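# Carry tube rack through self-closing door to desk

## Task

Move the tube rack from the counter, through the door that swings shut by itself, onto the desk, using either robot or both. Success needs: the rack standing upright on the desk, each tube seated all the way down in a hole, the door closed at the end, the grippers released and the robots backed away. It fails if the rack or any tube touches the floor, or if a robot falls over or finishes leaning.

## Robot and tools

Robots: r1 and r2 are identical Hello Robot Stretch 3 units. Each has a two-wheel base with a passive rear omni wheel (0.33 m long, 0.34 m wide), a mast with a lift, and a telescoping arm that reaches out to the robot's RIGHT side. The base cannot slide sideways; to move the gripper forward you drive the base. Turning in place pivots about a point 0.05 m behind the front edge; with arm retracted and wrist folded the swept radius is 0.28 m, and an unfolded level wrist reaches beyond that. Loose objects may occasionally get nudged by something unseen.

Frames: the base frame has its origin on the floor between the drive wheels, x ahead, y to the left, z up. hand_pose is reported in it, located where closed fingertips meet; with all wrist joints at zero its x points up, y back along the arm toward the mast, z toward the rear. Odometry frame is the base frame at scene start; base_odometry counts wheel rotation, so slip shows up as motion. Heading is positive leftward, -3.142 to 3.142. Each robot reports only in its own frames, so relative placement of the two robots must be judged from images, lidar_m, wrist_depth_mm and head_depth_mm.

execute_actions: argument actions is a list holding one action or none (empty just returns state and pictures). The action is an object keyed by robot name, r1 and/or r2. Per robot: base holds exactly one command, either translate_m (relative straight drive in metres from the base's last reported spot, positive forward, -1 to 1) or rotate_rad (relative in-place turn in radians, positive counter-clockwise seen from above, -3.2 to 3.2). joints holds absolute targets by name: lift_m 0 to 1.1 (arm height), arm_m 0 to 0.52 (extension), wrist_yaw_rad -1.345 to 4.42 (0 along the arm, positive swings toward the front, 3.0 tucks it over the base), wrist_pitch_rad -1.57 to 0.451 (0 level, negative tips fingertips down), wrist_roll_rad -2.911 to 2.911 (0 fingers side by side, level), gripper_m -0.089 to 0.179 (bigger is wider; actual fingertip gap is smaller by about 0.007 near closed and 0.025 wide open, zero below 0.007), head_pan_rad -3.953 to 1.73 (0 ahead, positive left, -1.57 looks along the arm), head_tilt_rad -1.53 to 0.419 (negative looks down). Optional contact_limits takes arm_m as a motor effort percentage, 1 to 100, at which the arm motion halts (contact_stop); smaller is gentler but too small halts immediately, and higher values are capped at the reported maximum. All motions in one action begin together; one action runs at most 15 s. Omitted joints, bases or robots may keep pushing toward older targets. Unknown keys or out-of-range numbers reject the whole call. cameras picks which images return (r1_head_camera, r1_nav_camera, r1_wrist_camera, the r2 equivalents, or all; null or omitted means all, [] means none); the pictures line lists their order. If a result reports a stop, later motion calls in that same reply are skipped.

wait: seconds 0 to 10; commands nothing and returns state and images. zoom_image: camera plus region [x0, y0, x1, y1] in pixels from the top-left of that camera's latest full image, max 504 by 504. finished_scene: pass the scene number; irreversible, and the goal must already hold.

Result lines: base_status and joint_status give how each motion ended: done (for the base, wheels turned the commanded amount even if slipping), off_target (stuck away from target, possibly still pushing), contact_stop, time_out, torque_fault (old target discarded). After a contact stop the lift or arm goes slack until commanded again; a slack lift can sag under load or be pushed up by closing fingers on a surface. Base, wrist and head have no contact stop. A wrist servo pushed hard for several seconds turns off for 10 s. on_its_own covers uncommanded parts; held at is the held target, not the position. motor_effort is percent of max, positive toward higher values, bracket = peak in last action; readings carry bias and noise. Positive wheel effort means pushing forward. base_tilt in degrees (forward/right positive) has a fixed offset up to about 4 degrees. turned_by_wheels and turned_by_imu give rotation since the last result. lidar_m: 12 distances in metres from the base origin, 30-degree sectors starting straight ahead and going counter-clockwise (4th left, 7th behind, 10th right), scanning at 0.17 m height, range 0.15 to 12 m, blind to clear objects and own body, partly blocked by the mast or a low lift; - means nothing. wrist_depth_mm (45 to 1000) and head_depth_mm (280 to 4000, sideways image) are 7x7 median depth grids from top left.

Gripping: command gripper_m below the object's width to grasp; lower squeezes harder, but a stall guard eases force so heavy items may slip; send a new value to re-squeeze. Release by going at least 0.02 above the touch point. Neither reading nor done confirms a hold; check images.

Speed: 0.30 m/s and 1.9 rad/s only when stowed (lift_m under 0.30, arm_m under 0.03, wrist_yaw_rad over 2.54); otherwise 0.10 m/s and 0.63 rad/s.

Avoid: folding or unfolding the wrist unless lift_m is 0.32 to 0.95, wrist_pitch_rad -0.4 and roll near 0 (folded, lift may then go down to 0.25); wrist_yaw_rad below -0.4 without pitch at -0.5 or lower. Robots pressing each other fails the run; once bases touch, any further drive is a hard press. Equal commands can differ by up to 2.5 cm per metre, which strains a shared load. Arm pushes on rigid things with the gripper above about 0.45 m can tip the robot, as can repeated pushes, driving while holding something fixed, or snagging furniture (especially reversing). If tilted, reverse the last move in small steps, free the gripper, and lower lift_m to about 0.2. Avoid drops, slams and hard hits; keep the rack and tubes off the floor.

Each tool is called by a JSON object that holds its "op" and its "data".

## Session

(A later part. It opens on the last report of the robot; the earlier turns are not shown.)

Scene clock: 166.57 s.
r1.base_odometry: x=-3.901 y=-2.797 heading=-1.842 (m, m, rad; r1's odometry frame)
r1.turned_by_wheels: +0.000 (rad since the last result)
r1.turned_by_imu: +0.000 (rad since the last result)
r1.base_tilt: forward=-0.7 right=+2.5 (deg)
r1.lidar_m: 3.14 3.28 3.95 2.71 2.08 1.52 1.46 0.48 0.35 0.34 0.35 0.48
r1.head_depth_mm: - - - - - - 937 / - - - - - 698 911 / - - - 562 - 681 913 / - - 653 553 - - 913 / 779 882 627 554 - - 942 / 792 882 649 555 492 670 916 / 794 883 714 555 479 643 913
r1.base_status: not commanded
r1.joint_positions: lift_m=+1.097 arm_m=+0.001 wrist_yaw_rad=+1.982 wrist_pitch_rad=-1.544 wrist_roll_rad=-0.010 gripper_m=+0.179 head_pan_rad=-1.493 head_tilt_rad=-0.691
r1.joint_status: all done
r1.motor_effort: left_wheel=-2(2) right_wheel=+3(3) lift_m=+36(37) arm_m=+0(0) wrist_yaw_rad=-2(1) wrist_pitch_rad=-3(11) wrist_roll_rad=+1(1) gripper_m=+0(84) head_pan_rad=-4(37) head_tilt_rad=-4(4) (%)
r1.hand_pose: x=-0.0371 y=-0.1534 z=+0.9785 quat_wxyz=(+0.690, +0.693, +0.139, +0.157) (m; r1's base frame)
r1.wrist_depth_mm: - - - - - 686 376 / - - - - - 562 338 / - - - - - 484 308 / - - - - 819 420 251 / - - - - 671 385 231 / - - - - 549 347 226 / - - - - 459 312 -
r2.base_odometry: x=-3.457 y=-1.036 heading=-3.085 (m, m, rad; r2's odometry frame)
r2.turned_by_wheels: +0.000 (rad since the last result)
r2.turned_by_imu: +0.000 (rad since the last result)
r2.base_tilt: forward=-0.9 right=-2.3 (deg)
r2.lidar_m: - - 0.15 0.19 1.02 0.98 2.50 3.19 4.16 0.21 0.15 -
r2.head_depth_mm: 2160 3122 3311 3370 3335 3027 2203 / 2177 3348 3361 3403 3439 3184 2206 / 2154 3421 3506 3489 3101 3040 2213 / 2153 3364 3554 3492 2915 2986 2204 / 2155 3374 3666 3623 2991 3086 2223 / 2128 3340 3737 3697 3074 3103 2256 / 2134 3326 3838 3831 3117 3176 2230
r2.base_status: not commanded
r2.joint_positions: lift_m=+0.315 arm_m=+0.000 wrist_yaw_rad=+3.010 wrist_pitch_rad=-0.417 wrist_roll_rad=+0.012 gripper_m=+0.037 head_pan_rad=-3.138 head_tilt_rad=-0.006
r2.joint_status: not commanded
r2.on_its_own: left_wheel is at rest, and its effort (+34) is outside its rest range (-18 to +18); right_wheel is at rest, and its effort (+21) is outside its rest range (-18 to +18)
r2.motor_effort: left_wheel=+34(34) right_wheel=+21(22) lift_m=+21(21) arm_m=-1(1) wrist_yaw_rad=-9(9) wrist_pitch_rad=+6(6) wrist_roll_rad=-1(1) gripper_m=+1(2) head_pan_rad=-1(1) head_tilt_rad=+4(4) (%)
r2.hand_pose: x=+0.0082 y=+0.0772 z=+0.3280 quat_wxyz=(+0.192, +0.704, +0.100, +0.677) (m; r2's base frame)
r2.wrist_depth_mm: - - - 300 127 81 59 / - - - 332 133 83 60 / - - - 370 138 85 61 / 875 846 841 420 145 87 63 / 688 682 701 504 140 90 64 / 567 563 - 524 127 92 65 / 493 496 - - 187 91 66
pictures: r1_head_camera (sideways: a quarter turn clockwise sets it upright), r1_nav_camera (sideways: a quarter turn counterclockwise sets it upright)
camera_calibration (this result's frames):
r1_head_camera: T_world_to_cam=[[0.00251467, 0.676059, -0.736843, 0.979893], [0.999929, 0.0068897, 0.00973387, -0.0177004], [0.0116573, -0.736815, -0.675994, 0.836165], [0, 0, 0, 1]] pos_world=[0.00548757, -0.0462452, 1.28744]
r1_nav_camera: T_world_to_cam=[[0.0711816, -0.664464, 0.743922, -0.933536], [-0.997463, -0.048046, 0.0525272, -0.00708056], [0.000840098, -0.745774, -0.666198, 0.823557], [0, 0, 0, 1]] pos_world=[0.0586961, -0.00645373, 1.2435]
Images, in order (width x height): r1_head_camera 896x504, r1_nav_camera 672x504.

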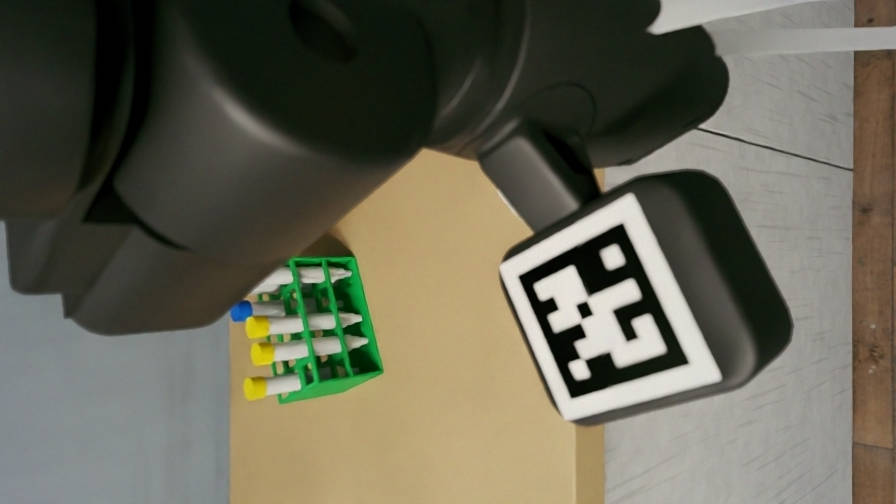

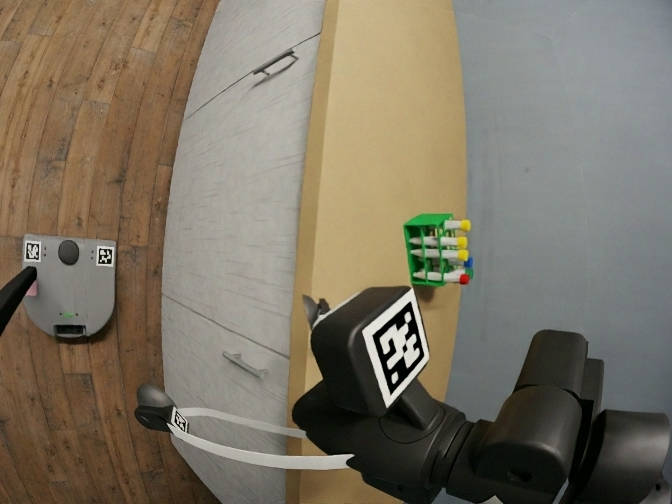

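{"op": "execute_actions", "data": {"actions": [{"r1":{"base":{"translate_m":0.10},"joints":{"arm_m":0.2}}}], "cameras": []}}

{"op": "execute_actions", "data": {"actions": [{"r1":{"joints":{"arm_m":0.3,"wrist_pitch_rad":-0.75}}}], "cameras": []}}

{"op": "execute_actions", "data": {"actions": [{"r1":{"joints":{"arm_m":0.465}}}], "cameras": ["r1_head_camera","r1_nav_camera","r1_wrist_camera"]}}

Scene clock: 178.00 s.
r1.base_odometry: x=-3.927 y=-2.893 heading=-1.842 (m, m, rad; r1's odometry frame)
r1.turned_by_wheels: +0.000 (rad since the last result)
r1.turned_by_imu: +0.001 (rad since the last result)
r1.base_tilt: forward=-0.7 right=+2.6 (deg)
r1.lidar_m: 3.04 3.16 3.94 3.79 2.21 1.62 1.56 0.48 0.35 0.34 0.35 0.49
r1.head_depth_mm: 796 885 712 551 477 637 908 / - - 708 553 525 640 912 / - - 633 554 478 641 912 / 819 861 618 554 478 641 916 / 794 881 685 555 479 640 917 / 792 879 716 553 478 643 919 / 790 882 712 556 479 641 915
r1.base_status: done
r1.joint_positions: lift_m=+1.097 arm_m=+0.200 wrist_yaw_rad=+1.981 wrist_pitch_rad=-1.544 wrist_roll_rad=-0.010 gripper_m=+0.179 head_pan_rad=-1.493 head_tilt_rad=-0.691
r1.joint_status: all done
r1.motor_effort: left_wheel=-2(3) right_wheel=+3(7) lift_m=+37(37) arm_m=+4(5) wrist_yaw_rad=-1(2) wrist_pitch_rad=-4(4) wrist_roll_rad=+1(1) gripper_m=-1(0) head_pan_rad=-4(4) head_tilt_rad=-4(4) (%)
r1.hand_pose: x=-0.0371 y=-0.3518 z=+0.9785 quat_wxyz=(+0.690, +0.693, +0.138, +0.156) (m; r1's base frame)
r1.wrist_depth_mm: - - - - 211 208 205 / - - - - 214 212 210 / - - - 225 219 217 215 / - - - 229 225 220 219 / - - - 233 230 226 223 / - - - 238 233 231 226 / - - 412 241 238 236 -
r2.base_odometry: x=-3.457 y=-1.036 heading=-3.085 (m, m, rad; r2's odometry frame)
r2.turned_by_wheels: +0.000 (rad since the last result)
r2.turned_by_imu: -0.001 (rad since the last result)
r2.base_tilt: forward=-0.9 right=-2.4 (deg)
r2.lidar_m: - - 0.15 0.19 1.02 0.98 2.55 3.23 4.17 0.21 0.15 -
r2.head_depth_mm: 2149 3203 3336 3351 3374 3007 2209 / 2170 3309 3358 3410 3479 3206 2213 / 2158 3420 3402 3464 3120 2930 2222 / 2160 3378 3577 3506 2914 2968 2231 / 2126 3321 3627 3594 3020 2984 2229 / 2125 3372 3714 3655 3036 2880 2202 / 2117 3298 3825 3868 3177 3188 2217
r2.base_status: not commanded
r2.joint_positions: lift_m=+0.315 arm_m=+0.000 wrist_yaw_rad=+3.010 wrist_pitch_rad=-0.417 wrist_roll_rad=+0.012 gripper_m=+0.037 head_pan_rad=-3.138 head_tilt_rad=-0.006
r2.joint_status: not commanded
r2.on_its_own: left_wheel is at rest, and its effort (+34) is outside its rest range (-18 to +18); right_wheel is at rest, and its effort (+22) is outside its rest range (-18 to +18)
r2.motor_effort: left_wheel=+34(34) right_wheel=+22(21) lift_m=+21(21) arm_m=-1(1) wrist_yaw_rad=-9(9) wrist_pitch_rad=+6(6) wrist_roll_rad=-1(1) gripper_m=+1(2) head_pan_rad=-1(1) head_tilt_rad=+4(4) (%)
r2.hand_pose: x=+0.0082 y=+0.0772 z=+0.3280 quat_wxyz=(+0.192, +0.704, +0.100, +0.677) (m; r2's base frame)
r2.wrist_depth_mm: - - - 300 127 80 59 / - - - 331 132 83 60 / - - - 371 138 85 61 / 871 842 863 423 144 87 63 / 692 686 706 511 140 90 64 / 575 565 - 525 127 92 65 / 484 498 - - 187 91 66
pictures: none
No camera images: the call's "cameras" was empty. Leave "cameras" out to get every camera's image.

Scene clock: 179.97 s.
r1.base_odometry: x=-3.927 y=-2.893 heading=-1.842 (m, m, rad; r1's odometry frame)
r1.turned_by_wheels: +0.000 (rad since the last result)
r1.turned_by_imu: +0.000 (rad since the last result)
r1.base_tilt: forward=-0.7 right=+2.6 (deg)
r1.lidar_m: 3.05 3.15 3.92 3.77 2.20 1.62 1.55 0.48 0.35 0.34 0.35 0.49
r1.head_depth_mm: 792 885 711 553 476 638 911 / 809 881 709 553 477 638 912 / - 865 633 554 479 638 914 / 780 - 609 554 478 641 918 / 764 862 713 555 481 640 915 / 783 880 713 573 479 642 916 / 794 884 684 554 480 642 916
r1.base_status: not commanded
r1.joint_positions: lift_m=+1.097 arm_m=+0.300 wrist_yaw_rad=+1.981 wrist_pitch_rad=-0.766 wrist_roll_rad=-0.010 gripper_m=+0.179 head_pan_rad=-1.493 head_tilt_rad=-0.691
r1.joint_status: all done
r1.motor_effort: left_wheel=-2(2) right_wheel=+2(3) lift_m=+37(36) arm_m=+4(5) wrist_yaw_rad=-1(1) wrist_pitch_rad=+10(9) wrist_roll_rad=+1(1) gripper_m=+0(1) head_pan_rad=-4(4) head_tilt_rad=-5(4) (%)
r1.hand_pose: x=+0.1327 y=-0.3779 z=+1.0402 quat_wxyz=(+0.582, +0.691, -0.135, +0.407) (m; r1's base frame)
r1.wrist_depth_mm: - - - - - 522 518 / - - - - 468 448 438 / - - - - 395 391 383 / - - - - 349 344 346 / - - - 321 316 312 309 / - - - 286 288 284 286 / - - - 263 262 259 -
r2.base_odometry: x=-3.457 y=-1.036 heading=-3.085 (m, m, rad; r2's odometry frame)
r2.turned_by_wheels: +0.000 (rad since the last result)
r2.turned_by_imu: +0.000 (rad since the last result)
r2.base_tilt: forward=-0.9 right=-2.5 (deg)
r2.lidar_m: - - 0.15 0.19 1.03 0.98 2.54 3.23 4.16 0.21 0.15 -
r2.head_depth_mm: 2178 3155 3330 3371 3370 3014 2208 / 2160 3362 3444 3414 3458 3228 2202 / 2166 3417 3413 3534 3131 2990 2198 / 2127 3434 3457 3581 2936 2959 2230 / 2139 3346 3595 3656 3007 3034 2222 / 2147 3364 3666 3724 3089 2847 2228 / 2104 3335 3844 3796 3091 3120 2237
r2.base_status: not commanded
r2.joint_positions: lift_m=+0.315 arm_m=+0.000 wrist_yaw_rad=+3.010 wrist_pitch_rad=-0.417 wrist_roll_rad=+0.012 gripper_m=+0.037 head_pan_rad=-3.138 head_tilt_rad=-0.006
r2.joint_status: not commanded
r2.on_its_own: left_wheel is at rest, and its effort (+34) is outside its rest range (-18 to +18); right_wheel is at rest, and its effort (+21) is outside its rest range (-18 to +18)
r2.motor_effort: left_wheel=+34(34) right_wheel=+21(22) lift_m=+21(21) arm_m=-1(1) wrist_yaw_rad=-9(9) wrist_pitch_rad=+6(6) wrist_roll_rad=-1(1) gripper_m=+2(2) head_pan_rad=+0(1) head_tilt_rad=+4(5) (%)
r2.hand_pose: x=+0.0082 y=+0.0772 z=+0.3280 quat_wxyz=(+0.192, +0.704, +0.100, +0.677) (m; r2's base frame)
r2.wrist_depth_mm: - - - 301 127 81 59 / - - - 334 133 83 60 / - - - 372 138 85 61 / 873 839 838 424 145 87 62 / 685 684 701 511 139 90 64 / 572 572 - 524 127 92 65 / 492 504 - - 187 91 66
pictures: none
No camera images: the call's "cameras" was empty. Leave "cameras" out to get every camera's image.

Scene clock: 182.43 s.
r1.base_odometry: x=-3.927 y=-2.893 heading=-1.842 (m, m, rad; r1's odometry frame)
r1.turned_by_wheels: +0.000 (rad since the last result)
r1.turned_by_imu: +0.000 (rad since the last result)
r1.base_tilt: forward=-0.7 right=+2.6 (deg)
r1.lidar_m: 3.04 3.16 3.94 3.79 2.21 1.62 1.56 0.48 0.35 0.34 0.35 0.49
r1.head_depth_mm: 796 879 711 552 477 638 907 / 795 883 711 553 477 640 913 / 807 888 634 554 478 640 913 / - 897 607 552 479 641 912 / 806 891 684 553 478 642 917 / 791 867 711 555 478 642 916 / 793 883 713 555 479 641 914
r1.base_status: not commanded
r1.joint_positions: lift_m=+1.097 arm_m=+0.465 wrist_yaw_rad=+1.980 wrist_pitch_rad=-0.766 wrist_roll_rad=-0.010 gripper_m=+0.179 head_pan_rad=-1.493 head_tilt_rad=-0.691
r1.joint_status: all done
r1.motor_effort: left_wheel=-2(2) right_wheel=+3(3) lift_m=+36(36) arm_m=+5(5) wrist_yaw_rad=-1(1) wrist_pitch_rad=+9(10) wrist_roll_rad=+1(1) gripper_m=+0(0) head_pan_rad=-4(4) head_tilt_rad=-5(4) (%)
r1.hand_pose: x=+0.1327 y=-0.5429 z=+1.0402 quat_wxyz=(+0.582, +0.691, -0.136, +0.407) (m; r1's base frame)
r1.wrist_depth_mm: - - - 554 530 526 517 / - - - 457 451 448 441 / - - 401 395 390 388 384 / - - 358 353 352 347 347 / - 325 319 316 311 313 310 / - 289 289 286 284 282 284 / 258 264 264 260 260 259 -
r2.base_odometry: x=-3.457 y=-1.036 heading=-3.085 (m, m, rad; r2's odometry frame)
r2.turned_by_wheels: +0.000 (rad since the last result)
r2.turned_by_imu: +0.000 (rad since the last result)
r2.base_tilt: forward=-0.9 right=-2.4 (deg)
r2.lidar_m: - - 0.15 0.19 1.03 0.98 2.54 3.22 4.18 0.21 0.15 -
r2.head_depth_mm: 2162 3171 3333 3363 3320 3008 2210 / 2157 3288 3391 3381 3401 3208 2211 / 2153 3431 3403 3498 3077 2960 2213 / 2150 3394 3506 3549 2939 2990 2207 / 2113 3393 3580 3610 2973 3015 2216 / 2108 3349 3709 3619 3126 2893 2232 / 2122 3347 3808 3820 3170 3137 2248
r2.base_status: not commanded
r2.joint_positions: lift_m=+0.315 arm_m=+0.000 wrist_yaw_rad=+3.010 wrist_pitch_rad=-0.417 wrist_roll_rad=+0.012 gripper_m=+0.037 head_pan_rad=-3.138 head_tilt_rad=-0.006
r2.joint_status: not commanded
r2.on_its_own: left_wheel is at rest, and its effort (+34) is outside its rest range (-18 to +18); right_wheel is at rest, and its effort (+22) is outside its rest range (-18 to +18)
r2.motor_effort: left_wheel=+34(34) right_wheel=+22(22) lift_m=+21(22) arm_m=-1(1) wrist_yaw_rad=-9(9) wrist_pitch_rad=+6(6) wrist_roll_rad=-1(1) gripper_m=+2(2) head_pan_rad=-2(1) head_tilt_rad=+4(4) (%)
r2.hand_pose: x=+0.0082 y=+0.0772 z=+0.3280 quat_wxyz=(+0.192, +0.704, +0.100, +0.677) (m; r2's base frame)
r2.wrist_depth_mm: - - - 300 127 81 59 / - - - 332 132 83 60 / - - - 373 138 85 61 / 875 831 850 421 145 87 63 / 687 684 710 509 139 90 64 / 575 563 - 528 126 92 65 / 490 503 - - 187 91 66
pictures: r1_head_camera (sideways: a quarter turn clockwise sets it upright), r1_nav_camera (sideways: a quarter turn counterclockwise sets it upright), r1_wrist_camera
camera_calibration (this result's frames):
r1_head_camera: T_world_to_cam=[[0.00271572, 0.676059, -0.736842, 0.979891], [0.999931, 0.00659229, 0.00973385, -0.0177003], [0.0114381, -0.736818, -0.675994, 0.836167], [0, 0, 0, 1]] pos_world=[0.00547382, -0.046245, 1.28744]
r1_nav_camera: T_world_to_cam=[[0.070984, -0.664486, 0.743922, -0.933534], [-0.997477, -0.0477494, 0.0525272, -0.00708049], [0.000618263, -0.745774, -0.666199, 0.823559], [0, 0, 0, 1]] pos_world=[0.0586942, -0.00646935, 1.2435]
r1_wrist_camera: T_world_to_cam=[[0.447595, -0.894172, -0.0107423, -0.526833], [-0.718175, -0.352287, -0.600099, 0.566762], [0.532807, 0.276316, -0.799854, 1.07446], [0, 0, 0, 1]] pos_world=[0.0703638, -0.568306, 1.19386]
Images, in order (width x height): r1_head_camera 896x504, r1_nav_camera 672x504, r1_wrist_camera 644x364.

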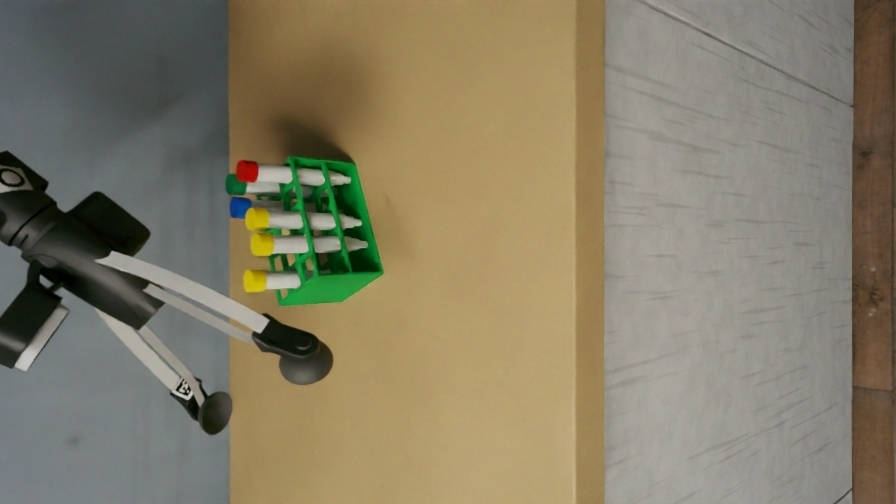

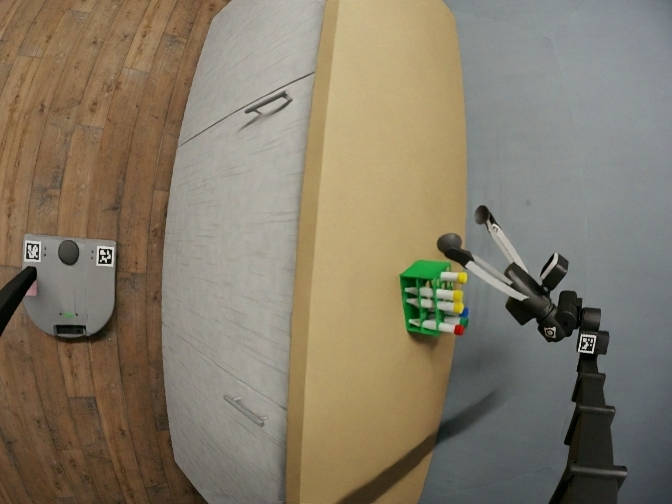

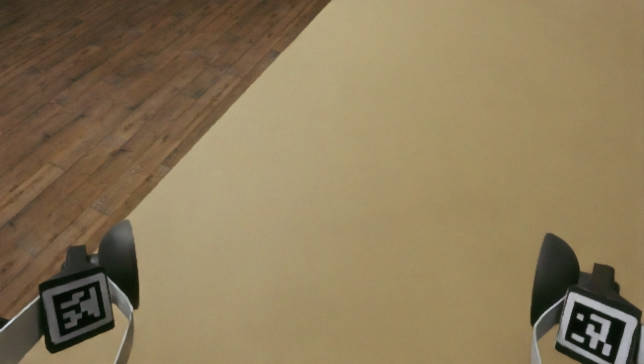

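Pitch partially so the rack enters the wrist view.

{"op": "execute_actions", "data": {"actions": [{"r1":{"joints":{"wrist_pitch_rad":-1.05}}}], "cameras": ["r1_head_camera","r1_wrist_camera"]}}

Scene clock: 188.30 s.
r1.base_odometry: x=-3.927 y=-2.893 heading=-1.842 (m, m, rad; r1's odometry frame)
r1.turned_by_wheels: +0.000 (rad since the last result)
r1.turned_by_imu: +0.000 (rad since the last result)
r1.base_tilt: forward=-0.7 right=+2.6 (deg)
r1.lidar_m: 3.04 3.16 3.95 3.78 2.21 1.62 1.56 0.48 0.35 0.34 0.35 0.49
r1.head_depth_mm: 797 886 710 552 476 637 909 / 794 886 710 553 477 637 912 / 793 885 635 553 479 640 914 / 763 899 612 554 478 640 919 / 797 881 712 555 478 641 914 / 792 880 713 556 479 642 917 / 790 885 712 555 479 644 913
r1.base_status: not commanded
r1.joint_positions: lift_m=+1.097 arm_m=+0.465 wrist_yaw_rad=+1.980 wrist_pitch_rad=-1.053 wrist_roll_rad=-0.010 gripper_m=+0.179 head_pan_rad=-1.493 head_tilt_rad=-0.691
r1.joint_status: all done
r1.motor_effort: left_wheel=-2(2) right_wheel=+2(3) lift_m=+36(36) arm_m=+5(4) wrist_yaw_rad=-1(1) wrist_pitch_rad=+2(9) wrist_roll_rad=+1(1) gripper_m=+0(0) head_pan_rad=-4(4) head_tilt_rad=-4(4) (%)
r1.hand_pose: x=+0.0758 y=-0.5677 z=+1.0007 quat_wxyz=(+0.633, +0.704, -0.035, +0.320) (m; r1's base frame)
r1.wrist_depth_mm: - - 332 327 323 321 318 / - 317 311 305 304 300 294 / - 296 293 289 285 281 279 / 285 279 274 272 269 267 263 / 266 265 260 258 256 254 249 / - 249 246 244 242 241 239 / 235 236 236 228 228 228 -
r2.base_odometry: x=-3.457 y=-1.036 heading=-3.085 (m, m, rad; r2's odometry frame)
r2.turned_by_wheels: +0.000 (rad since the last result)
r2.turned_by_imu: -0.001 (rad since the last result)
r2.base_tilt: forward=-0.9 right=-2.4 (deg)
r2.lidar_m: - - 0.15 0.19 1.02 0.98 2.53 3.22 4.16 0.21 0.15 -
r2.head_depth_mm: 2157 3181 3340 3369 3335 3031 2182 / 2169 3339 3361 3402 3439 3191 2200 / 2153 3358 3445 3529 3076 2947 2209 / 2177 3454 3501 3614 2934 2966 2193 / 2162 3390 3629 3611 2947 3035 2234 / 2121 3352 3670 3728 3042 2843 2236 / 2132 3338 3786 3880 3129 3176 2254
r2.base_status: not commanded
r2.joint_positions: lift_m=+0.315 arm_m=+0.000 wrist_yaw_rad=+3.010 wrist_pitch_rad=-0.417 wrist_roll_rad=+0.012 gripper_m=+0.037 head_pan_rad=-3.138 head_tilt_rad=-0.006
r2.joint_status: not commanded
r2.on_its_own: left_wheel is at rest, and its effort (+34) is outside its rest range (-18 to +18); right_wheel is at rest, and its effort (+22) is outside its rest range (-18 to +18)
r2.motor_effort: left_wheel=+34(34) right_wheel=+22(22) lift_m=+21(21) arm_m=-1(1) wrist_yaw_rad=-9(9) wrist_pitch_rad=+6(6) wrist_roll_rad=-1(1) gripper_m=+2(2) head_pan_rad=-2(2) head_tilt_rad=+5(4) (%)
r2.hand_pose: x=+0.0082 y=+0.0772 z=+0.3280 quat_wxyz=(+0.192, +0.704, +0.100, +0.677) (m; r2's base frame)
r2.wrist_depth_mm: - - - 300 127 80 59 / - - - 332 132 83 60 / - - - 371 138 85 61 / 873 843 845 423 145 87 62 / 694 683 700 511 139 90 64 / 580 570 - 527 127 92 65 / 490 500 - - 187 91 66
pictures: r1_head_camera (sideways: a quarter turn clockwise sets it upright), r1_wrist_camera
camera_calibration (this result's frames):
r1_head_camera: T_world_to_cam=[[0.00271581, 0.676059, -0.736843, 0.979891], [0.999931, 0.00659217, 0.00973386, -0.0177004], [0.0114381, -0.736818, -0.675994, 0.836167], [0, 0, 0, 1]] pos_world=[0.00547381, -0.046245, 1.28744]
r1_wrist_camera: T_world_to_cam=[[0.442563, -0.89637, -0.0256592, -0.509854], [-0.844068, -0.406737, -0.349449, 0.221251], [0.3028, 0.176312, -0.936604, 1.1775], [0, 0, 0, 1]] pos_world=[0.0558478, -0.574634, 1.16708]
Images, in order (width x height): r1_head_camera 896x504, r1_wrist_camera 644x364.

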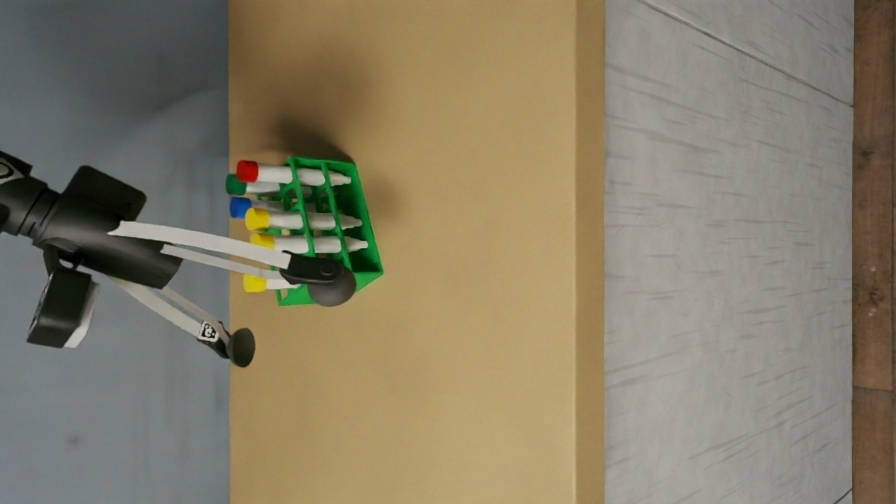

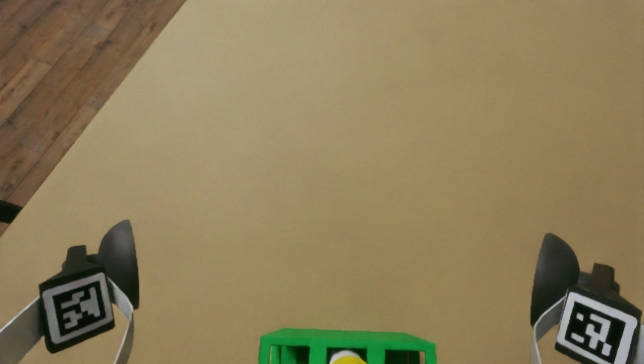

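{"op": "execute_actions", "data": {"actions": [{"r1":{"joints":{"wrist_pitch_rad":-1.55,"arm_m":0.472}}}], "cameras": ["r1_head_camera","r1_wrist_camera"]}}

Scene clock: 191.27 s.
r1.base_odometry: x=-3.927 y=-2.893 heading=-1.842 (m, m, rad; r1's odometry frame)
r1.turned_by_wheels: +0.000 (rad since the last result)
r1.turned_by_imu: +0.000 (rad since the last result)
r1.base_tilt: forward=-0.7 right=+2.5 (deg)
r1.lidar_m: 3.03 3.17 3.94 3.79 2.21 1.62 1.56 0.48 0.35 0.34 0.36 0.49
r1.head_depth_mm: 793 885 710 552 478 637 909 / 795 884 711 554 478 639 908 / - 885 633 553 477 639 913 / 768 880 608 553 479 639 917 / 793 884 713 555 478 642 911 / 795 884 713 553 479 642 913 / 793 882 714 554 479 643 913
r1.base_status: not commanded
r1.joint_positions: lift_m=+1.097 arm_m=+0.472 wrist_yaw_rad=+1.980 wrist_pitch_rad=-1.543 wrist_roll_rad=-0.010 gripper_m=+0.179 head_pan_rad=-1.493 head_tilt_rad=-0.691
r1.joint_status: all done
r1.motor_effort: left_wheel=-1(2) right_wheel=+2(3) lift_m=+37(36) arm_m=+5(6) wrist_yaw_rad=-1(1) wrist_pitch_rad=-4(4) wrist_roll_rad=+1(1) gripper_m=-1(0) head_pan_rad=-5(5) head_tilt_rad=-5(4) (%)
r1.hand_pose: x=-0.0369 y=-0.6237 z=+0.9785 quat_wxyz=(+0.690, +0.693, +0.138, +0.156) (m; r1's base frame)
r1.wrist_depth_mm: 221 219 216 213 211 208 204 / 226 225 219 98 152 213 210 / 232 228 148 148 216 216 214 / 236 233 229 150 184 221 217 / 240 238 106 153 189 223 222 / - 242 240 117 195 229 225 / 254 248 244 116 235 235 -
r2.base_odometry: x=-3.457 y=-1.036 heading=-3.085 (m, m, rad; r2's odometry frame)
r2.turned_by_wheels: +0.000 (rad since the last result)
r2.turned_by_imu: +0.000 (rad since the last result)
r2.base_tilt: forward=-1.0 right=-2.4 (deg)
r2.lidar_m: - - 0.15 0.19 1.02 0.98 2.55 3.22 4.16 0.21 0.15 -
r2.head_depth_mm: 2168 3155 3304 3318 3361 3020 2175 / 2162 3362 3418 3390 3399 3197 2203 / 2180 3420 3495 3512 3100 2944 2223 / 2140 3388 3537 3559 2905 2964 2226 / 2154 3367 3605 3618 2984 3047 2241 / 2135 3378 3741 3726 3084 2869 2240 / 2139 3378 3762 3829 3141 3120 2243
r2.base_status: not commanded
r2.joint_positions: lift_m=+0.315 arm_m=+0.000 wrist_yaw_rad=+3.010 wrist_pitch_rad=-0.417 wrist_roll_rad=+0.012 gripper_m=+0.037 head_pan_rad=-3.138 head_tilt_rad=-0.006
r2.joint_status: not commanded
r2.on_its_own: left_wheel is at rest, and its effort (+34) is outside its rest range (-18 to +18); right_wheel is at rest, and its effort (+21) is outside its rest range (-18 to +18)
r2.motor_effort: left_wheel=+34(34) right_wheel=+21(22) lift_m=+21(21) arm_m=-1(1) wrist_yaw_rad=-9(9) wrist_pitch_rad=+6(6) wrist_roll_rad=-1(1) gripper_m=+2(2) head_pan_rad=-2(1) head_tilt_rad=+4(4) (%)
r2.hand_pose: x=+0.0082 y=+0.0772 z=+0.3280 quat_wxyz=(+0.192, +0.704, +0.100, +0.677) (m; r2's base frame)
r2.wrist_depth_mm: - - - 300 127 81 59 / - - - 332 133 83 60 / - - - 369 138 85 61 / 866 839 835 421 145 87 62 / 693 682 702 510 139 90 64 / 573 564 - 522 127 92 65 / 491 494 - - 187 91 66
pictures: r1_head_camera (sideways: a quarter turn clockwise sets it upright), r1_wrist_camera
camera_calibration (this result's frames):
r1_head_camera: T_world_to_cam=[[0.00271572, 0.676059, -0.736843, 0.979891], [0.999931, 0.00659229, 0.00973385, -0.0177003], [0.0114381, -0.736818, -0.675994, 0.836167], [0, 0, 0, 1]] pos_world=[0.00547382, -0.046245, 1.28744]
r1_wrist_camera: T_world_to_cam=[[0.425857, -0.903642, -0.045564, -0.496387], [-0.894009, -0.428, 0.132531, -0.391162], [-0.139262, -0.0157044, -0.990131, 1.11699], [0, 0, 0, 1]] pos_world=[0.0172413, -0.598432, 1.13519]
Images, in order (width x height): r1_head_camera 896x504, r1_wrist_camera 644x364.

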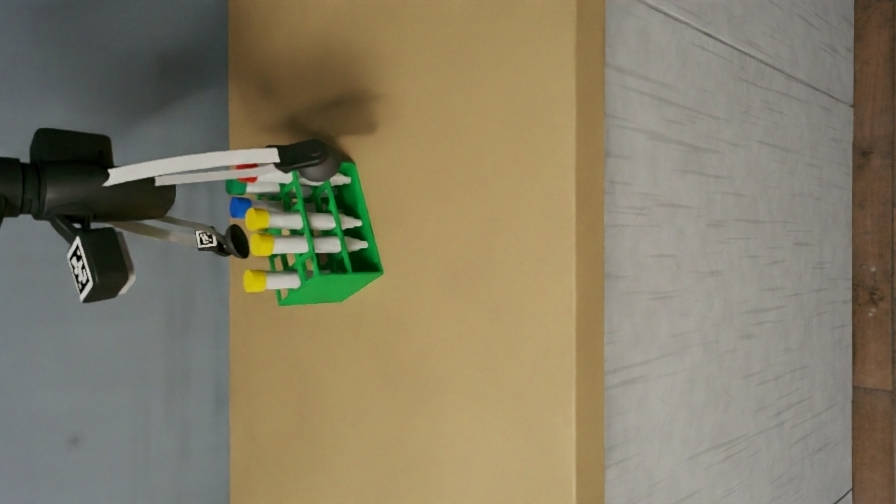

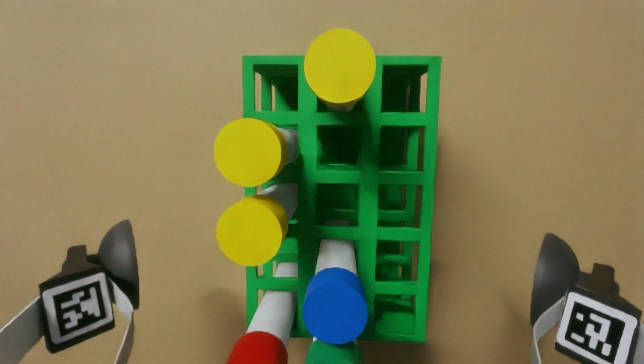

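{"op": "execute_actions", "data": {"actions": [{"r1":{"joints":{"lift_m":1.072}}}], "cameras": []}}

{"op": "execute_actions", "data": {"actions": [{"r1":{"joints":{"gripper_m":0.09}}}], "cameras": ["r1_head_camera","r1_wrist_camera"]}}

Scene clock: 195.43 s.
r1.base_odometry: x=-3.927 y=-2.893 heading=-1.842 (m, m, rad; r1's odometry frame)
r1.turned_by_wheels: +0.000 (rad since the last result)
r1.turned_by_imu: +0.000 (rad since the last result)
r1.base_tilt: forward=-0.7 right=+2.5 (deg)
r1.lidar_m: 3.05 3.16 3.93 3.79 2.21 1.62 1.56 0.48 0.35 0.34 0.35 0.49
r1.head_depth_mm: 797 882 707 553 478 638 908 / 791 884 710 554 478 639 908 / - 885 635 553 478 642 911 / 793 897 608 554 478 639 915 / 796 883 712 555 477 640 917 / 792 882 711 555 478 640 918 / 792 880 712 555 480 643 915
r1.base_status: not commanded
r1.joint_positions: lift_m=+1.072 arm_m=+0.472 wrist_yaw_rad=+1.980 wrist_pitch_rad=-1.543 wrist_roll_rad=-0.010 gripper_m=+0.179 head_pan_rad=-1.493 head_tilt_rad=-0.691
r1.joint_status: all done
r1.motor_effort: left_wheel=-2(2) right_wheel=+3(3) lift_m=+16(34) arm_m=+5(5) wrist_yaw_rad=-1(1) wrist_pitch_rad=-4(4) wrist_roll_rad=+1(1) gripper_m=+0(1) head_pan_rad=-4(4) head_tilt_rad=-4(4) (%)
r1.hand_pose: x=-0.0370 y=-0.6237 z=+0.9544 quat_wxyz=(+0.690, +0.693, +0.138, +0.156) (m; r1's base frame)
r1.wrist_depth_mm: 198 196 193 73 187 186 183 / 202 200 196 75 132 189 187 / 206 204 78 123 122 193 190 / 211 209 79 126 124 196 195 / 214 212 82 129 129 200 197 / - 216 83 130 166 205 200 / 227 222 216 84 142 209 -
r2.base_odometry: x=-3.457 y=-1.036 heading=-3.085 (m, m, rad; r2's odometry frame)
r2.turned_by_wheels: +0.000 (rad since the last result)
r2.turned_by_imu: -0.001 (rad since the last result)
r2.base_tilt: forward=-0.9 right=-2.5 (deg)
r2.lidar_m: - - 0.15 0.19 1.03 0.97 2.54 3.21 4.15 0.21 0.15 -
r2.head_depth_mm: 2183 3171 3276 3386 3320 3003 2195 / 2168 3303 3415 3374 3456 3257 2223 / 2161 3339 3487 3534 3107 2968 2197 / 2154 3362 3599 3488 2930 2894 2260 / 2170 3330 3651 3636 2992 3043 2252 / 2147 3397 3668 3700 3033 2840 2233 / 2138 3373 3778 3806 3146 3122 2244
r2.base_status: not commanded
r2.joint_positions: lift_m=+0.315 arm_m=+0.000 wrist_yaw_rad=+3.010 wrist_pitch_rad=-0.417 wrist_roll_rad=+0.012 gripper_m=+0.037 head_pan_rad=-3.138 head_tilt_rad=-0.006
r2.joint_status: not commanded
r2.on_its_own: left_wheel is at rest, and its effort (+34) is outside its rest range (-18 to +18); right_wheel is at rest, and its effort (+22) is outside its rest range (-18 to +18)
r2.motor_effort: left_wheel=+34(34) right_wheel=+22(21) lift_m=+21(21) arm_m=-1(1) wrist_yaw_rad=-9(9) wrist_pitch_rad=+6(6) wrist_roll_rad=-1(1) gripper_m=+2(1) head_pan_rad=-2(1) head_tilt_rad=+5(4) (%)
r2.hand_pose: x=+0.0082 y=+0.0772 z=+0.3280 quat_wxyz=(+0.192, +0.704, +0.100, +0.677) (m; r2's base frame)
r2.wrist_depth_mm: - - - 302 127 81 59 / - - - 331 132 83 60 / - - - 367 139 85 61 / 874 839 844 421 145 87 63 / 689 684 708 508 139 90 64 / 574 569 - 521 127 92 65 / 493 498 - - 187 91 66
pictures: none
No camera images: the call's "cameras" was empty. Leave "cameras" out to get every camera's image.

Scene clock: 196.80 s.
r1.base_odometry: x=-3.927 y=-2.893 heading=-1.842 (m, m, rad; r1's odometry frame)
r1.turned_by_wheels: +0.000 (rad since the last result)
r1.turned_by_imu: +0.000 (rad since the last result)
r1.base_tilt: forward=-0.7 right=+2.6 (deg)
r1.lidar_m: 3.04 3.16 3.95 3.79 2.21 1.62 1.56 0.48 0.35 0.34 0.35 0.48
r1.head_depth_mm: 797 885 708 552 477 640 910 / 791 886 707 553 477 639 909 / - 900 635 553 478 640 914 / 791 899 606 554 478 639 911 / 791 883 712 556 479 642 916 / 793 885 711 554 479 641 913 / 790 883 714 556 479 643 916
r1.base_status: not commanded
r1.joint_positions: lift_m=+1.072 arm_m=+0.472 wrist_yaw_rad=+1.980 wrist_pitch_rad=-1.544 wrist_roll_rad=-0.010 gripper_m=+0.090 head_pan_rad=-1.493 head_tilt_rad=-0.691
r1.joint_status: all done
r1.motor_effort: left_wheel=-2(2) right_wheel=+3(2) lift_m=+16(16) arm_m=+4(4) wrist_yaw_rad=-1(1) wrist_pitch_rad=-4(4) wrist_roll_rad=+1(1) gripper_m=-1(84) head_pan_rad=-4(5) head_tilt_rad=-4(4) (%)
r1.hand_pose: x=-0.0371 y=-0.6237 z=+0.9544 quat_wxyz=(+0.690, +0.693, +0.138, +0.156) (m; r1's base frame)
r1.wrist_depth_mm: 198 195 192 74 186 186 183 / 203 199 196 75 134 188 186 / 206 203 78 123 122 193 191 / 212 208 80 142 125 197 194 / 216 213 82 129 128 201 198 / 220 218 83 128 132 205 202 / 226 222 135 84 149 211 206
r2.base_odometry: x=-3.457 y=-1.036 heading=-3.085 (m, m, rad; r2's odometry frame)
r2.turned_by_wheels: +0.000 (rad since the last result)
r2.turned_by_imu: +0.000 (rad since the last result)
r2.base_tilt: forward=-0.9 right=-2.4 (deg)
r2.lidar_m: - - 0.15 0.19 1.02 0.98 2.54 3.21 4.18 0.21 0.15 -
r2.head_depth_mm: 2168 3122 3306 3339 3354 3027 2192 / 2169 3333 3420 3420 3455 3219 2186 / 2157 3365 3432 3482 3136 2910 2220 / 2157 3464 3586 3581 2921 2919 2222 / 2142 3358 3561 3622 3011 3070 2212 / 2151 3373 3717 3712 3104 2851 2228 / 2123 3296 3774 3868 3146 3189 2256
r2.base_status: not commanded
r2.joint_positions: lift_m=+0.315 arm_m=+0.000 wrist_yaw_rad=+3.010 wrist_pitch_rad=-0.417 wrist_roll_rad=+0.012 gripper_m=+0.037 head_pan_rad=-3.138 head_tilt_rad=-0.006
r2.joint_status: not commanded
r2.on_its_own: left_wheel is at rest, and its effort (+34) is outside its rest range (-18 to +18); right_wheel is at rest, and its effort (+22) is outside its rest range (-18 to +18)
r2.motor_effort: left_wheel=+34(34) right_wheel=+22(22) lift_m=+21(21) arm_m=-1(1) wrist_yaw_rad=-9(9) wrist_pitch_rad=+6(6) wrist_roll_rad=-1(1) gripper_m=+1(1) head_pan_rad=-1(1) head_tilt_rad=+4(4) (%)
r2.hand_pose: x=+0.0082 y=+0.0772 z=+0.3280 quat_wxyz=(+0.192, +0.704, +0.100, +0.677) (m; r2's base frame)
r2.wrist_depth_mm: - - - 300 127 80 59 / - - - 333 132 83 60 / - - - 371 138 85 61 / 863 852 838 422 145 87 62 / 688 682 704 510 139 90 64 / 573 570 - 529 127 92 65 / 488 499 - - 187 91 66
pictures: r1_head_camera (sideways: a quarter turn clockwise sets it upright), r1_wrist_camera
camera_calibration (this result's frames):
r1_head_camera: T_world_to_cam=[[0.00271572, 0.676059, -0.736843, 0.979891], [0.999931, 0.00659229, 0.00973385, -0.0177003], [0.0114381, -0.736818, -0.675994, 0.836167], [0, 0, 0, 1]] pos_world=[0.00547382, -0.046245, 1.28744]
r1_wrist_camera: T_world_to_cam=[[0.425833, -0.903653, -0.0455807, -0.497474], [-0.893943, -0.42797, 0.133069, -0.388601], [-0.139755, -0.0159187, -0.990058, 1.09289], [0, 0, 0, 1]] pos_world=[0.0171914, -0.598456, 1.11106]
Images, in order (width x height): r1_head_camera 896x504, r1_wrist_camera 644x364.

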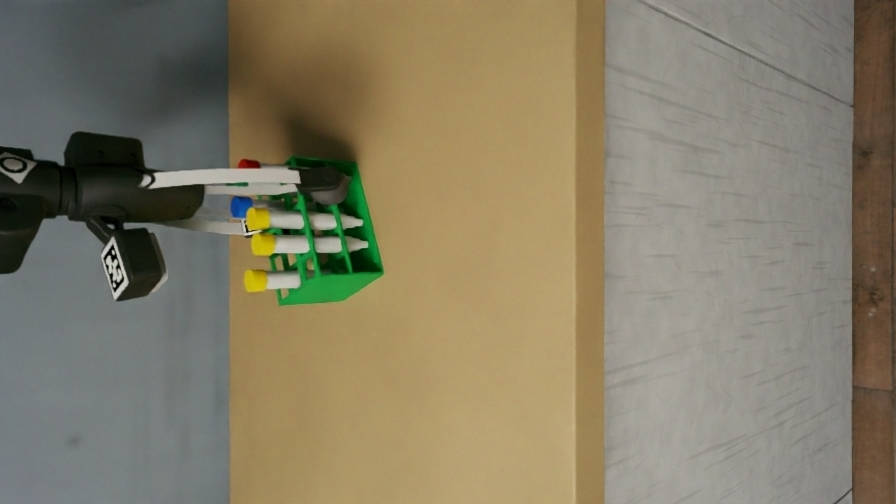

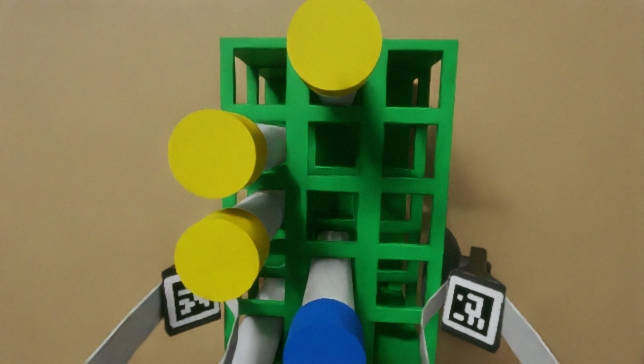

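{"op": "zoom_image", "data": {"camera": "r1_head_camera", "region": [190, 140, 390, 310]}}

Region (190, 140, 390, 310) of r1_head_camera's 896x504 image, scaled by 2.520, with more detail than that image has; it fills the top 428 rows of this view, and the rest is white.

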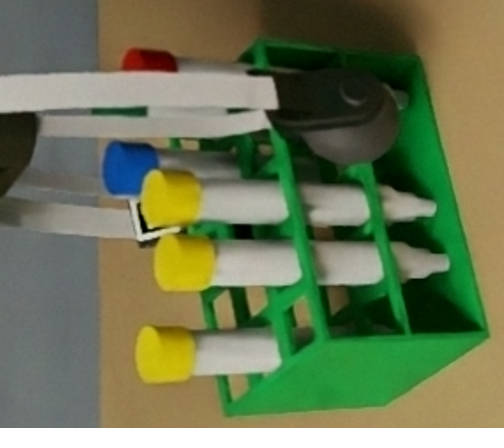

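{"op": "execute_actions", "data": {"actions": [{"r1":{"joints":{"gripper_m":0.12}}}], "cameras": []}}

{"op": "execute_actions", "data": {"actions": [{"r1":{"base":{"translate_m":0.009},"joints":{"arm_m":0.467}}}], "cameras": []}}

{"op": "execute_actions", "data": {"actions": [{"r1":{"joints":{"gripper_m":0.03}}}], "cameras": ["r1_head_camera","r1_wrist_camera"]}}

Scene clock: 204.03 s.
r1.base_odometry: x=-3.927 y=-2.893 heading=-1.842 (m, m, rad; r1's odometry frame)
r1.turned_by_wheels: +0.000 (rad since the last result)
r1.turned_by_imu: +0.001 (rad since the last result)
r1.base_tilt: forward=-0.7 right=+2.5 (deg)
r1.lidar_m: 3.05 3.14 3.94 3.78 2.21 1.62 1.56 0.48 0.35 0.34 0.36 0.49
r1.head_depth_mm: 793 887 708 552 477 638 907 / 792 882 709 552 476 639 912 / - 889 635 554 478 641 915 / 792 899 604 554 477 642 913 / 788 883 712 553 478 640 919 / 791 882 713 555 480 640 921 / 791 884 712 556 479 641 916
r1.base_status: not commanded
r1.joint_positions: lift_m=+1.072 arm_m=+0.472 wrist_yaw_rad=+1.980 wrist_pitch_rad=-1.544 wrist_roll_rad=-0.010 gripper_m=+0.120 head_pan_rad=-1.493 head_tilt_rad=-0.691
r1.joint_status: all done
r1.motor_effort: left_wheel=-2(2) right_wheel=+3(3) lift_m=+16(16) arm_m=+4(4) wrist_yaw_rad=-1(1) wrist_pitch_rad=-4(3) wrist_roll_rad=+1(1) gripper_m=-1(81) head_pan_rad=-4(4) head_tilt_rad=-4(4) (%)
r1.hand_pose: x=-0.0371 y=-0.6237 z=+0.9544 quat_wxyz=(+0.690, +0.693, +0.138, +0.156) (m; r1's base frame)
r1.wrist_depth_mm: 199 196 192 73 187 186 184 / 202 200 196 75 133 189 186 / 205 203 78 123 122 193 190 / 212 208 79 142 125 196 194 / 216 212 82 128 162 201 197 / 221 216 83 129 165 - 202 / 224 222 135 84 148 210 205
r2.base_odometry: x=-3.457 y=-1.036 heading=-3.085 (m, m, rad; r2's odometry frame)
r2.turned_by_wheels: +0.000 (rad since the last result)
r2.turned_by_imu: -0.001 (rad since the last result)
r2.base_tilt: forward=-0.9 right=-2.5 (deg)
r2.lidar_m: - - 0.15 0.19 1.02 0.98 2.54 3.23 4.14 0.21 0.15 -
r2.head_depth_mm: 2187 3228 3318 3306 3353 2995 2201 / 2169 3330 3356 3457 3464 3218 2201 / 2142 3362 3446 3493 3140 2969 2207 / 2155 3363 3531 3510 2897 3004 2238 / 2142 3397 3644 3631 3007 3007 2237 / 2131 3344 3735 3639 3054 2834 2266 / 2127 3340 3832 3895 3204 3114 2252
r2.base_status: not commanded
r2.joint_positions: lift_m=+0.315 arm_m=+0.000 wrist_yaw_rad=+3.010 wrist_pitch_rad=-0.417 wrist_roll_rad=+0.012 gripper_m=+0.037 head_pan_rad=-3.138 head_tilt_rad=-0.006
r2.joint_status: not commanded
r2.on_its_own: left_wheel is at rest, and its effort (+34) is outside its rest range (-18 to +18); right_wheel is at rest, and its effort (+21) is outside its rest range (-18 to +18)
r2.motor_effort: left_wheel=+34(34) right_wheel=+21(21) lift_m=+21(21) arm_m=-1(1) wrist_yaw_rad=-9(9) wrist_pitch_rad=+6(6) wrist_roll_rad=-1(1) gripper_m=+1(2) head_pan_rad=-2(3) head_tilt_rad=+4(4) (%)
r2.hand_pose: x=+0.0082 y=+0.0772 z=+0.3280 quat_wxyz=(+0.192, +0.704, +0.100, +0.677) (m; r2's base frame)
r2.wrist_depth_mm: - - - 300 127 81 59 / - - - 332 133 83 60 / - - - 371 138 85 61 / 882 827 838 423 145 87 62 / 683 676 698 509 139 90 64 / 575 567 - 528 127 92 65 / 489 496 - - 188 91 66
pictures: none
No camera images: the call's "cameras" was empty. Leave "cameras" out to get every camera's image.

Scene clock: 206.07 s.
r1.base_odometry: x=-3.930 y=-2.902 heading=-1.842 (m, m, rad; r1's odometry frame)
r1.turned_by_wheels: +0.000 (rad since the last result)
r1.turned_by_imu: +0.000 (rad since the last result)
r1.base_tilt: forward=-0.7 right=+2.6 (deg)
r1.lidar_m: 3.04 3.15 3.93 3.77 2.73 1.63 1.57 0.48 0.35 0.34 0.36 0.48
r1.head_depth_mm: 796 884 709 552 477 639 906 / 794 887 712 551 478 637 912 / - 892 632 552 479 642 911 / 791 896 613 554 477 641 917 / 792 882 711 555 479 642 910 / 792 883 715 555 480 643 915 / 792 882 714 555 479 643 915
r1.base_status: done
r1.joint_positions: lift_m=+1.072 arm_m=+0.467 wrist_yaw_rad=+1.980 wrist_pitch_rad=-1.544 wrist_roll_rad=-0.010 gripper_m=+0.120 head_pan_rad=-1.493 head_tilt_rad=-0.691
r1.joint_status: all done
r1.motor_effort: left_wheel=-1(3) right_wheel=+2(9) lift_m=+16(16) arm_m=-4(4) wrist_yaw_rad=-1(1) wrist_pitch_rad=-3(4) wrist_roll_rad=+1(0) gripper_m=+0(1) head_pan_rad=-4(4) head_tilt_rad=-4(4) (%)
r1.hand_pose: x=-0.0371 y=-0.6194 z=+0.9544 quat_wxyz=(+0.690, +0.693, +0.138, +0.156) (m; r1's base frame)
r1.wrist_depth_mm: 198 195 193 191 187 185 183 / 202 201 195 75 187 190 187 / 207 203 199 123 122 193 190 / 211 209 79 126 196 196 194 / 216 213 85 130 164 201 198 / 219 217 83 131 165 - 203 / 224 222 134 107 165 211 207
r2.base_odometry: x=-3.457 y=-1.036 heading=-3.085 (m, m, rad; r2's odometry frame)
r2.turned_by_wheels: +0.000 (rad since the last result)
r2.turned_by_imu: +0.000 (rad since the last result)
r2.base_tilt: forward=-0.8 right=-2.3 (deg)
r2.lidar_m: - - 0.15 0.19 1.02 0.98 2.54 3.23 4.17 0.21 0.15 -
r2.head_depth_mm: 2183 3113 3353 3341 3350 3041 2203 / 2156 3375 3390 3372 3472 3234 2235 / 2157 3420 3494 3496 3098 2952 2215 / 2150 3360 3594 3618 2954 2965 2201 / 2130 3407 3601 3665 2968 2979 2229 / 2129 3407 3755 3731 3108 2671 2269 / 2136 3373 3822 3863 3139 3186 2240
r2.base_status: not commanded
r2.joint_positions: lift_m=+0.315 arm_m=+0.000 wrist_yaw_rad=+3.010 wrist_pitch_rad=-0.417 wrist_roll_rad=+0.012 gripper_m=+0.037 head_pan_rad=-3.138 head_tilt_rad=-0.006
r2.joint_status: not commanded
r2.on_its_own: left_wheel is at rest, and its effort (+35) is outside its rest range (-18 to +18); right_wheel is at rest, and its effort (+21) is outside its rest range (-18 to +18)
r2.motor_effort: left_wheel=+35(34) right_wheel=+21(22) lift_m=+21(21) arm_m=-1(1) wrist_yaw_rad=-9(9) wrist_pitch_rad=+6(7) wrist_roll_rad=-1(1) gripper_m=+2(2) head_pan_rad=-2(2) head_tilt_rad=+4(4) (%)
r2.hand_pose: x=+0.0082 y=+0.0772 z=+0.3280 quat_wxyz=(+0.192, +0.704, +0.100, +0.677) (m; r2's base frame)
r2.wrist_depth_mm: - - - 300 127 81 59 / - - - 331 132 83 60 / - - - 370 138 85 61 / 877 846 847 421 145 87 62 / 692 679 706 513 140 90 64 / 567 565 - 525 127 92 65 / 488 496 - - 187 91 66
pictures: none
No camera images: the call's "cameras" was empty. Leave "cameras" out to get every camera's image.

Scene clock: 207.47 s.
r1.base_odometry: x=-3.930 y=-2.902 heading=-1.842 (m, m, rad; r1's odometry frame)
r1.turned_by_wheels: +0.000 (rad since the last result)
r1.turned_by_imu: +0.000 (rad since the last result)
r1.base_tilt: forward=-0.7 right=+2.6 (deg)
r1.lidar_m: 3.03 3.16 3.93 3.79 2.74 1.63 1.57 0.48 0.35 0.34 0.35 0.49
r1.head_depth_mm: 795 882 711 551 477 638 909 / 792 881 709 554 477 640 909 / - 888 634 553 479 641 913 / 792 899 613 552 478 640 913 / 793 884 712 556 479 641 919 / 791 881 714 557 479 643 918 / 794 878 714 557 479 641 920
r1.base_status: not commanded
r1.joint_positions: lift_m=+1.072 arm_m=+0.467 wrist_yaw_rad=+1.980 wrist_pitch_rad=-1.546 wrist_roll_rad=-0.010 gripper_m=+0.031 head_pan_rad=-1.493 head_tilt_rad=-0.691
r1.joint_status: all done
r1.motor_effort: left_wheel=-1(1) right_wheel=+2(2) lift_m=+16(16) arm_m=-4(4) wrist_yaw_rad=-1(1) wrist_pitch_rad=-3(4) wrist_roll_rad=+1(1) gripper_m=-19(93) head_pan_rad=-4(4) head_tilt_rad=-4(5) (%)
r1.hand_pose: x=-0.0375 y=-0.6195 z=+0.9544 quat_wxyz=(+0.690, +0.693, +0.139, +0.156) (m; r1's base frame)
r1.wrist_depth_mm: 199 196 194 191 189 186 184 / 202 199 196 76 150 191 187 / 207 205 201 124 124 194 192 / 210 209 80 131 162 197 196 / 217 214 86 137 163 201 199 / 221 218 84 131 132 206 205 / 225 223 135 107 161 211 208
r2.base_odometry: x=-3.457 y=-1.036 heading=-3.085 (m, m, rad; r2's odometry frame)
r2.turned_by_wheels: +0.000 (rad since the last result)
r2.turned_by_imu: +0.000 (rad since the last result)
r2.base_tilt: forward=-0.9 right=-2.5 (deg)
r2.lidar_m: - - 0.15 0.19 1.02 0.98 2.55 3.22 4.17 0.21 0.15 -
r2.head_depth_mm: 2161 3213 3264 3337 3367 3012 2194 / 2175 3324 3326 3419 3424 3228 2198 / 2173 3404 3465 3517 3119 2948 2222 / 2130 3381 3550 3579 2895 2900 2209 / 2124 3345 3620 3628 2947 2964 2215 / 2145 3331 3738 3785 3067 2701 2225 / 2136 3368 3768 3789 3125 3162 2239
r2.base_status: not commanded
r2.joint_positions: lift_m=+0.315 arm_m=+0.000 wrist_yaw_rad=+3.010 wrist_pitch_rad=-0.417 wrist_roll_rad=+0.012 gripper_m=+0.037 head_pan_rad=-3.138 head_tilt_rad=-0.006
r2.joint_status: not commanded
r2.on_its_own: left_wheel is at rest, and its effort (+34) is outside its rest range (-18 to +18); right_wheel is at rest, and its effort (+22) is outside its rest range (-18 to +18)
r2.motor_effort: left_wheel=+34(34) right_wheel=+22(22) lift_m=+21(21) arm_m=-1(1) wrist_yaw_rad=-9(9) wrist_pitch_rad=+6(6) wrist_roll_rad=-1(1) gripper_m=+2(2) head_pan_rad=-1(1) head_tilt_rad=+4(4) (%)
r2.hand_pose: x=+0.0082 y=+0.0772 z=+0.3280 quat_wxyz=(+0.192, +0.704, +0.100, +0.677) (m; r2's base frame)
r2.wrist_depth_mm: - - - 300 127 81 59 / - - - 333 133 83 60 / - - - 369 138 85 61 / 890 834 856 421 145 87 62 / 695 684 701 513 139 90 64 / 582 567 - 526 127 93 65 / 486 497 - - 187 91 66
pictures: r1_head_camera (sideways: a quarter turn clockwise sets it upright), r1_wrist_camera
camera_calibration (this result's frames):
r1_head_camera: T_world_to_cam=[[0.00271572, 0.676059, -0.736842, 0.979891], [0.999931, 0.00659229, 0.00973385, -0.0177003], [0.0114381, -0.736818, -0.675994, 0.836167], [0, 0, 0, 1]] pos_world=[0.00547382, -0.046245, 1.28744]
r1_wrist_camera: T_world_to_cam=[[0.425758, -0.903686, -0.0456345, -0.493446], [-0.893728, -0.427874, 0.134808, -0.388757], [-0.14135, -0.0166106, -0.98982, 1.09222], [0, 0, 0, 1]] pos_world=[0.0170301, -0.594117, 1.11099]
Images, in order (width x height): r1_head_camera 896x504, r1_wrist_camera 644x364.

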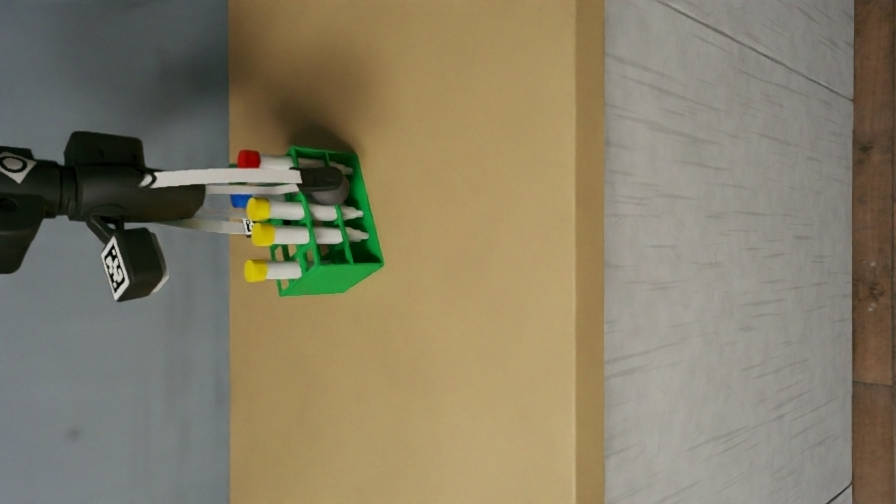

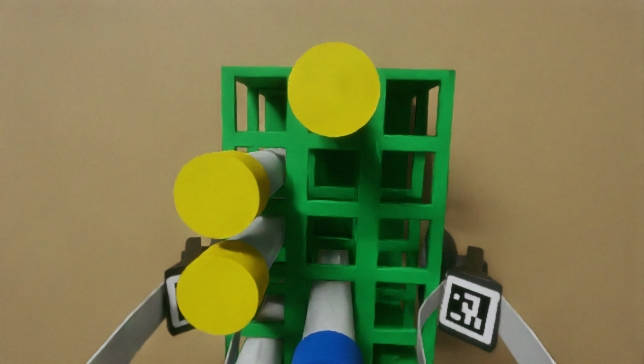

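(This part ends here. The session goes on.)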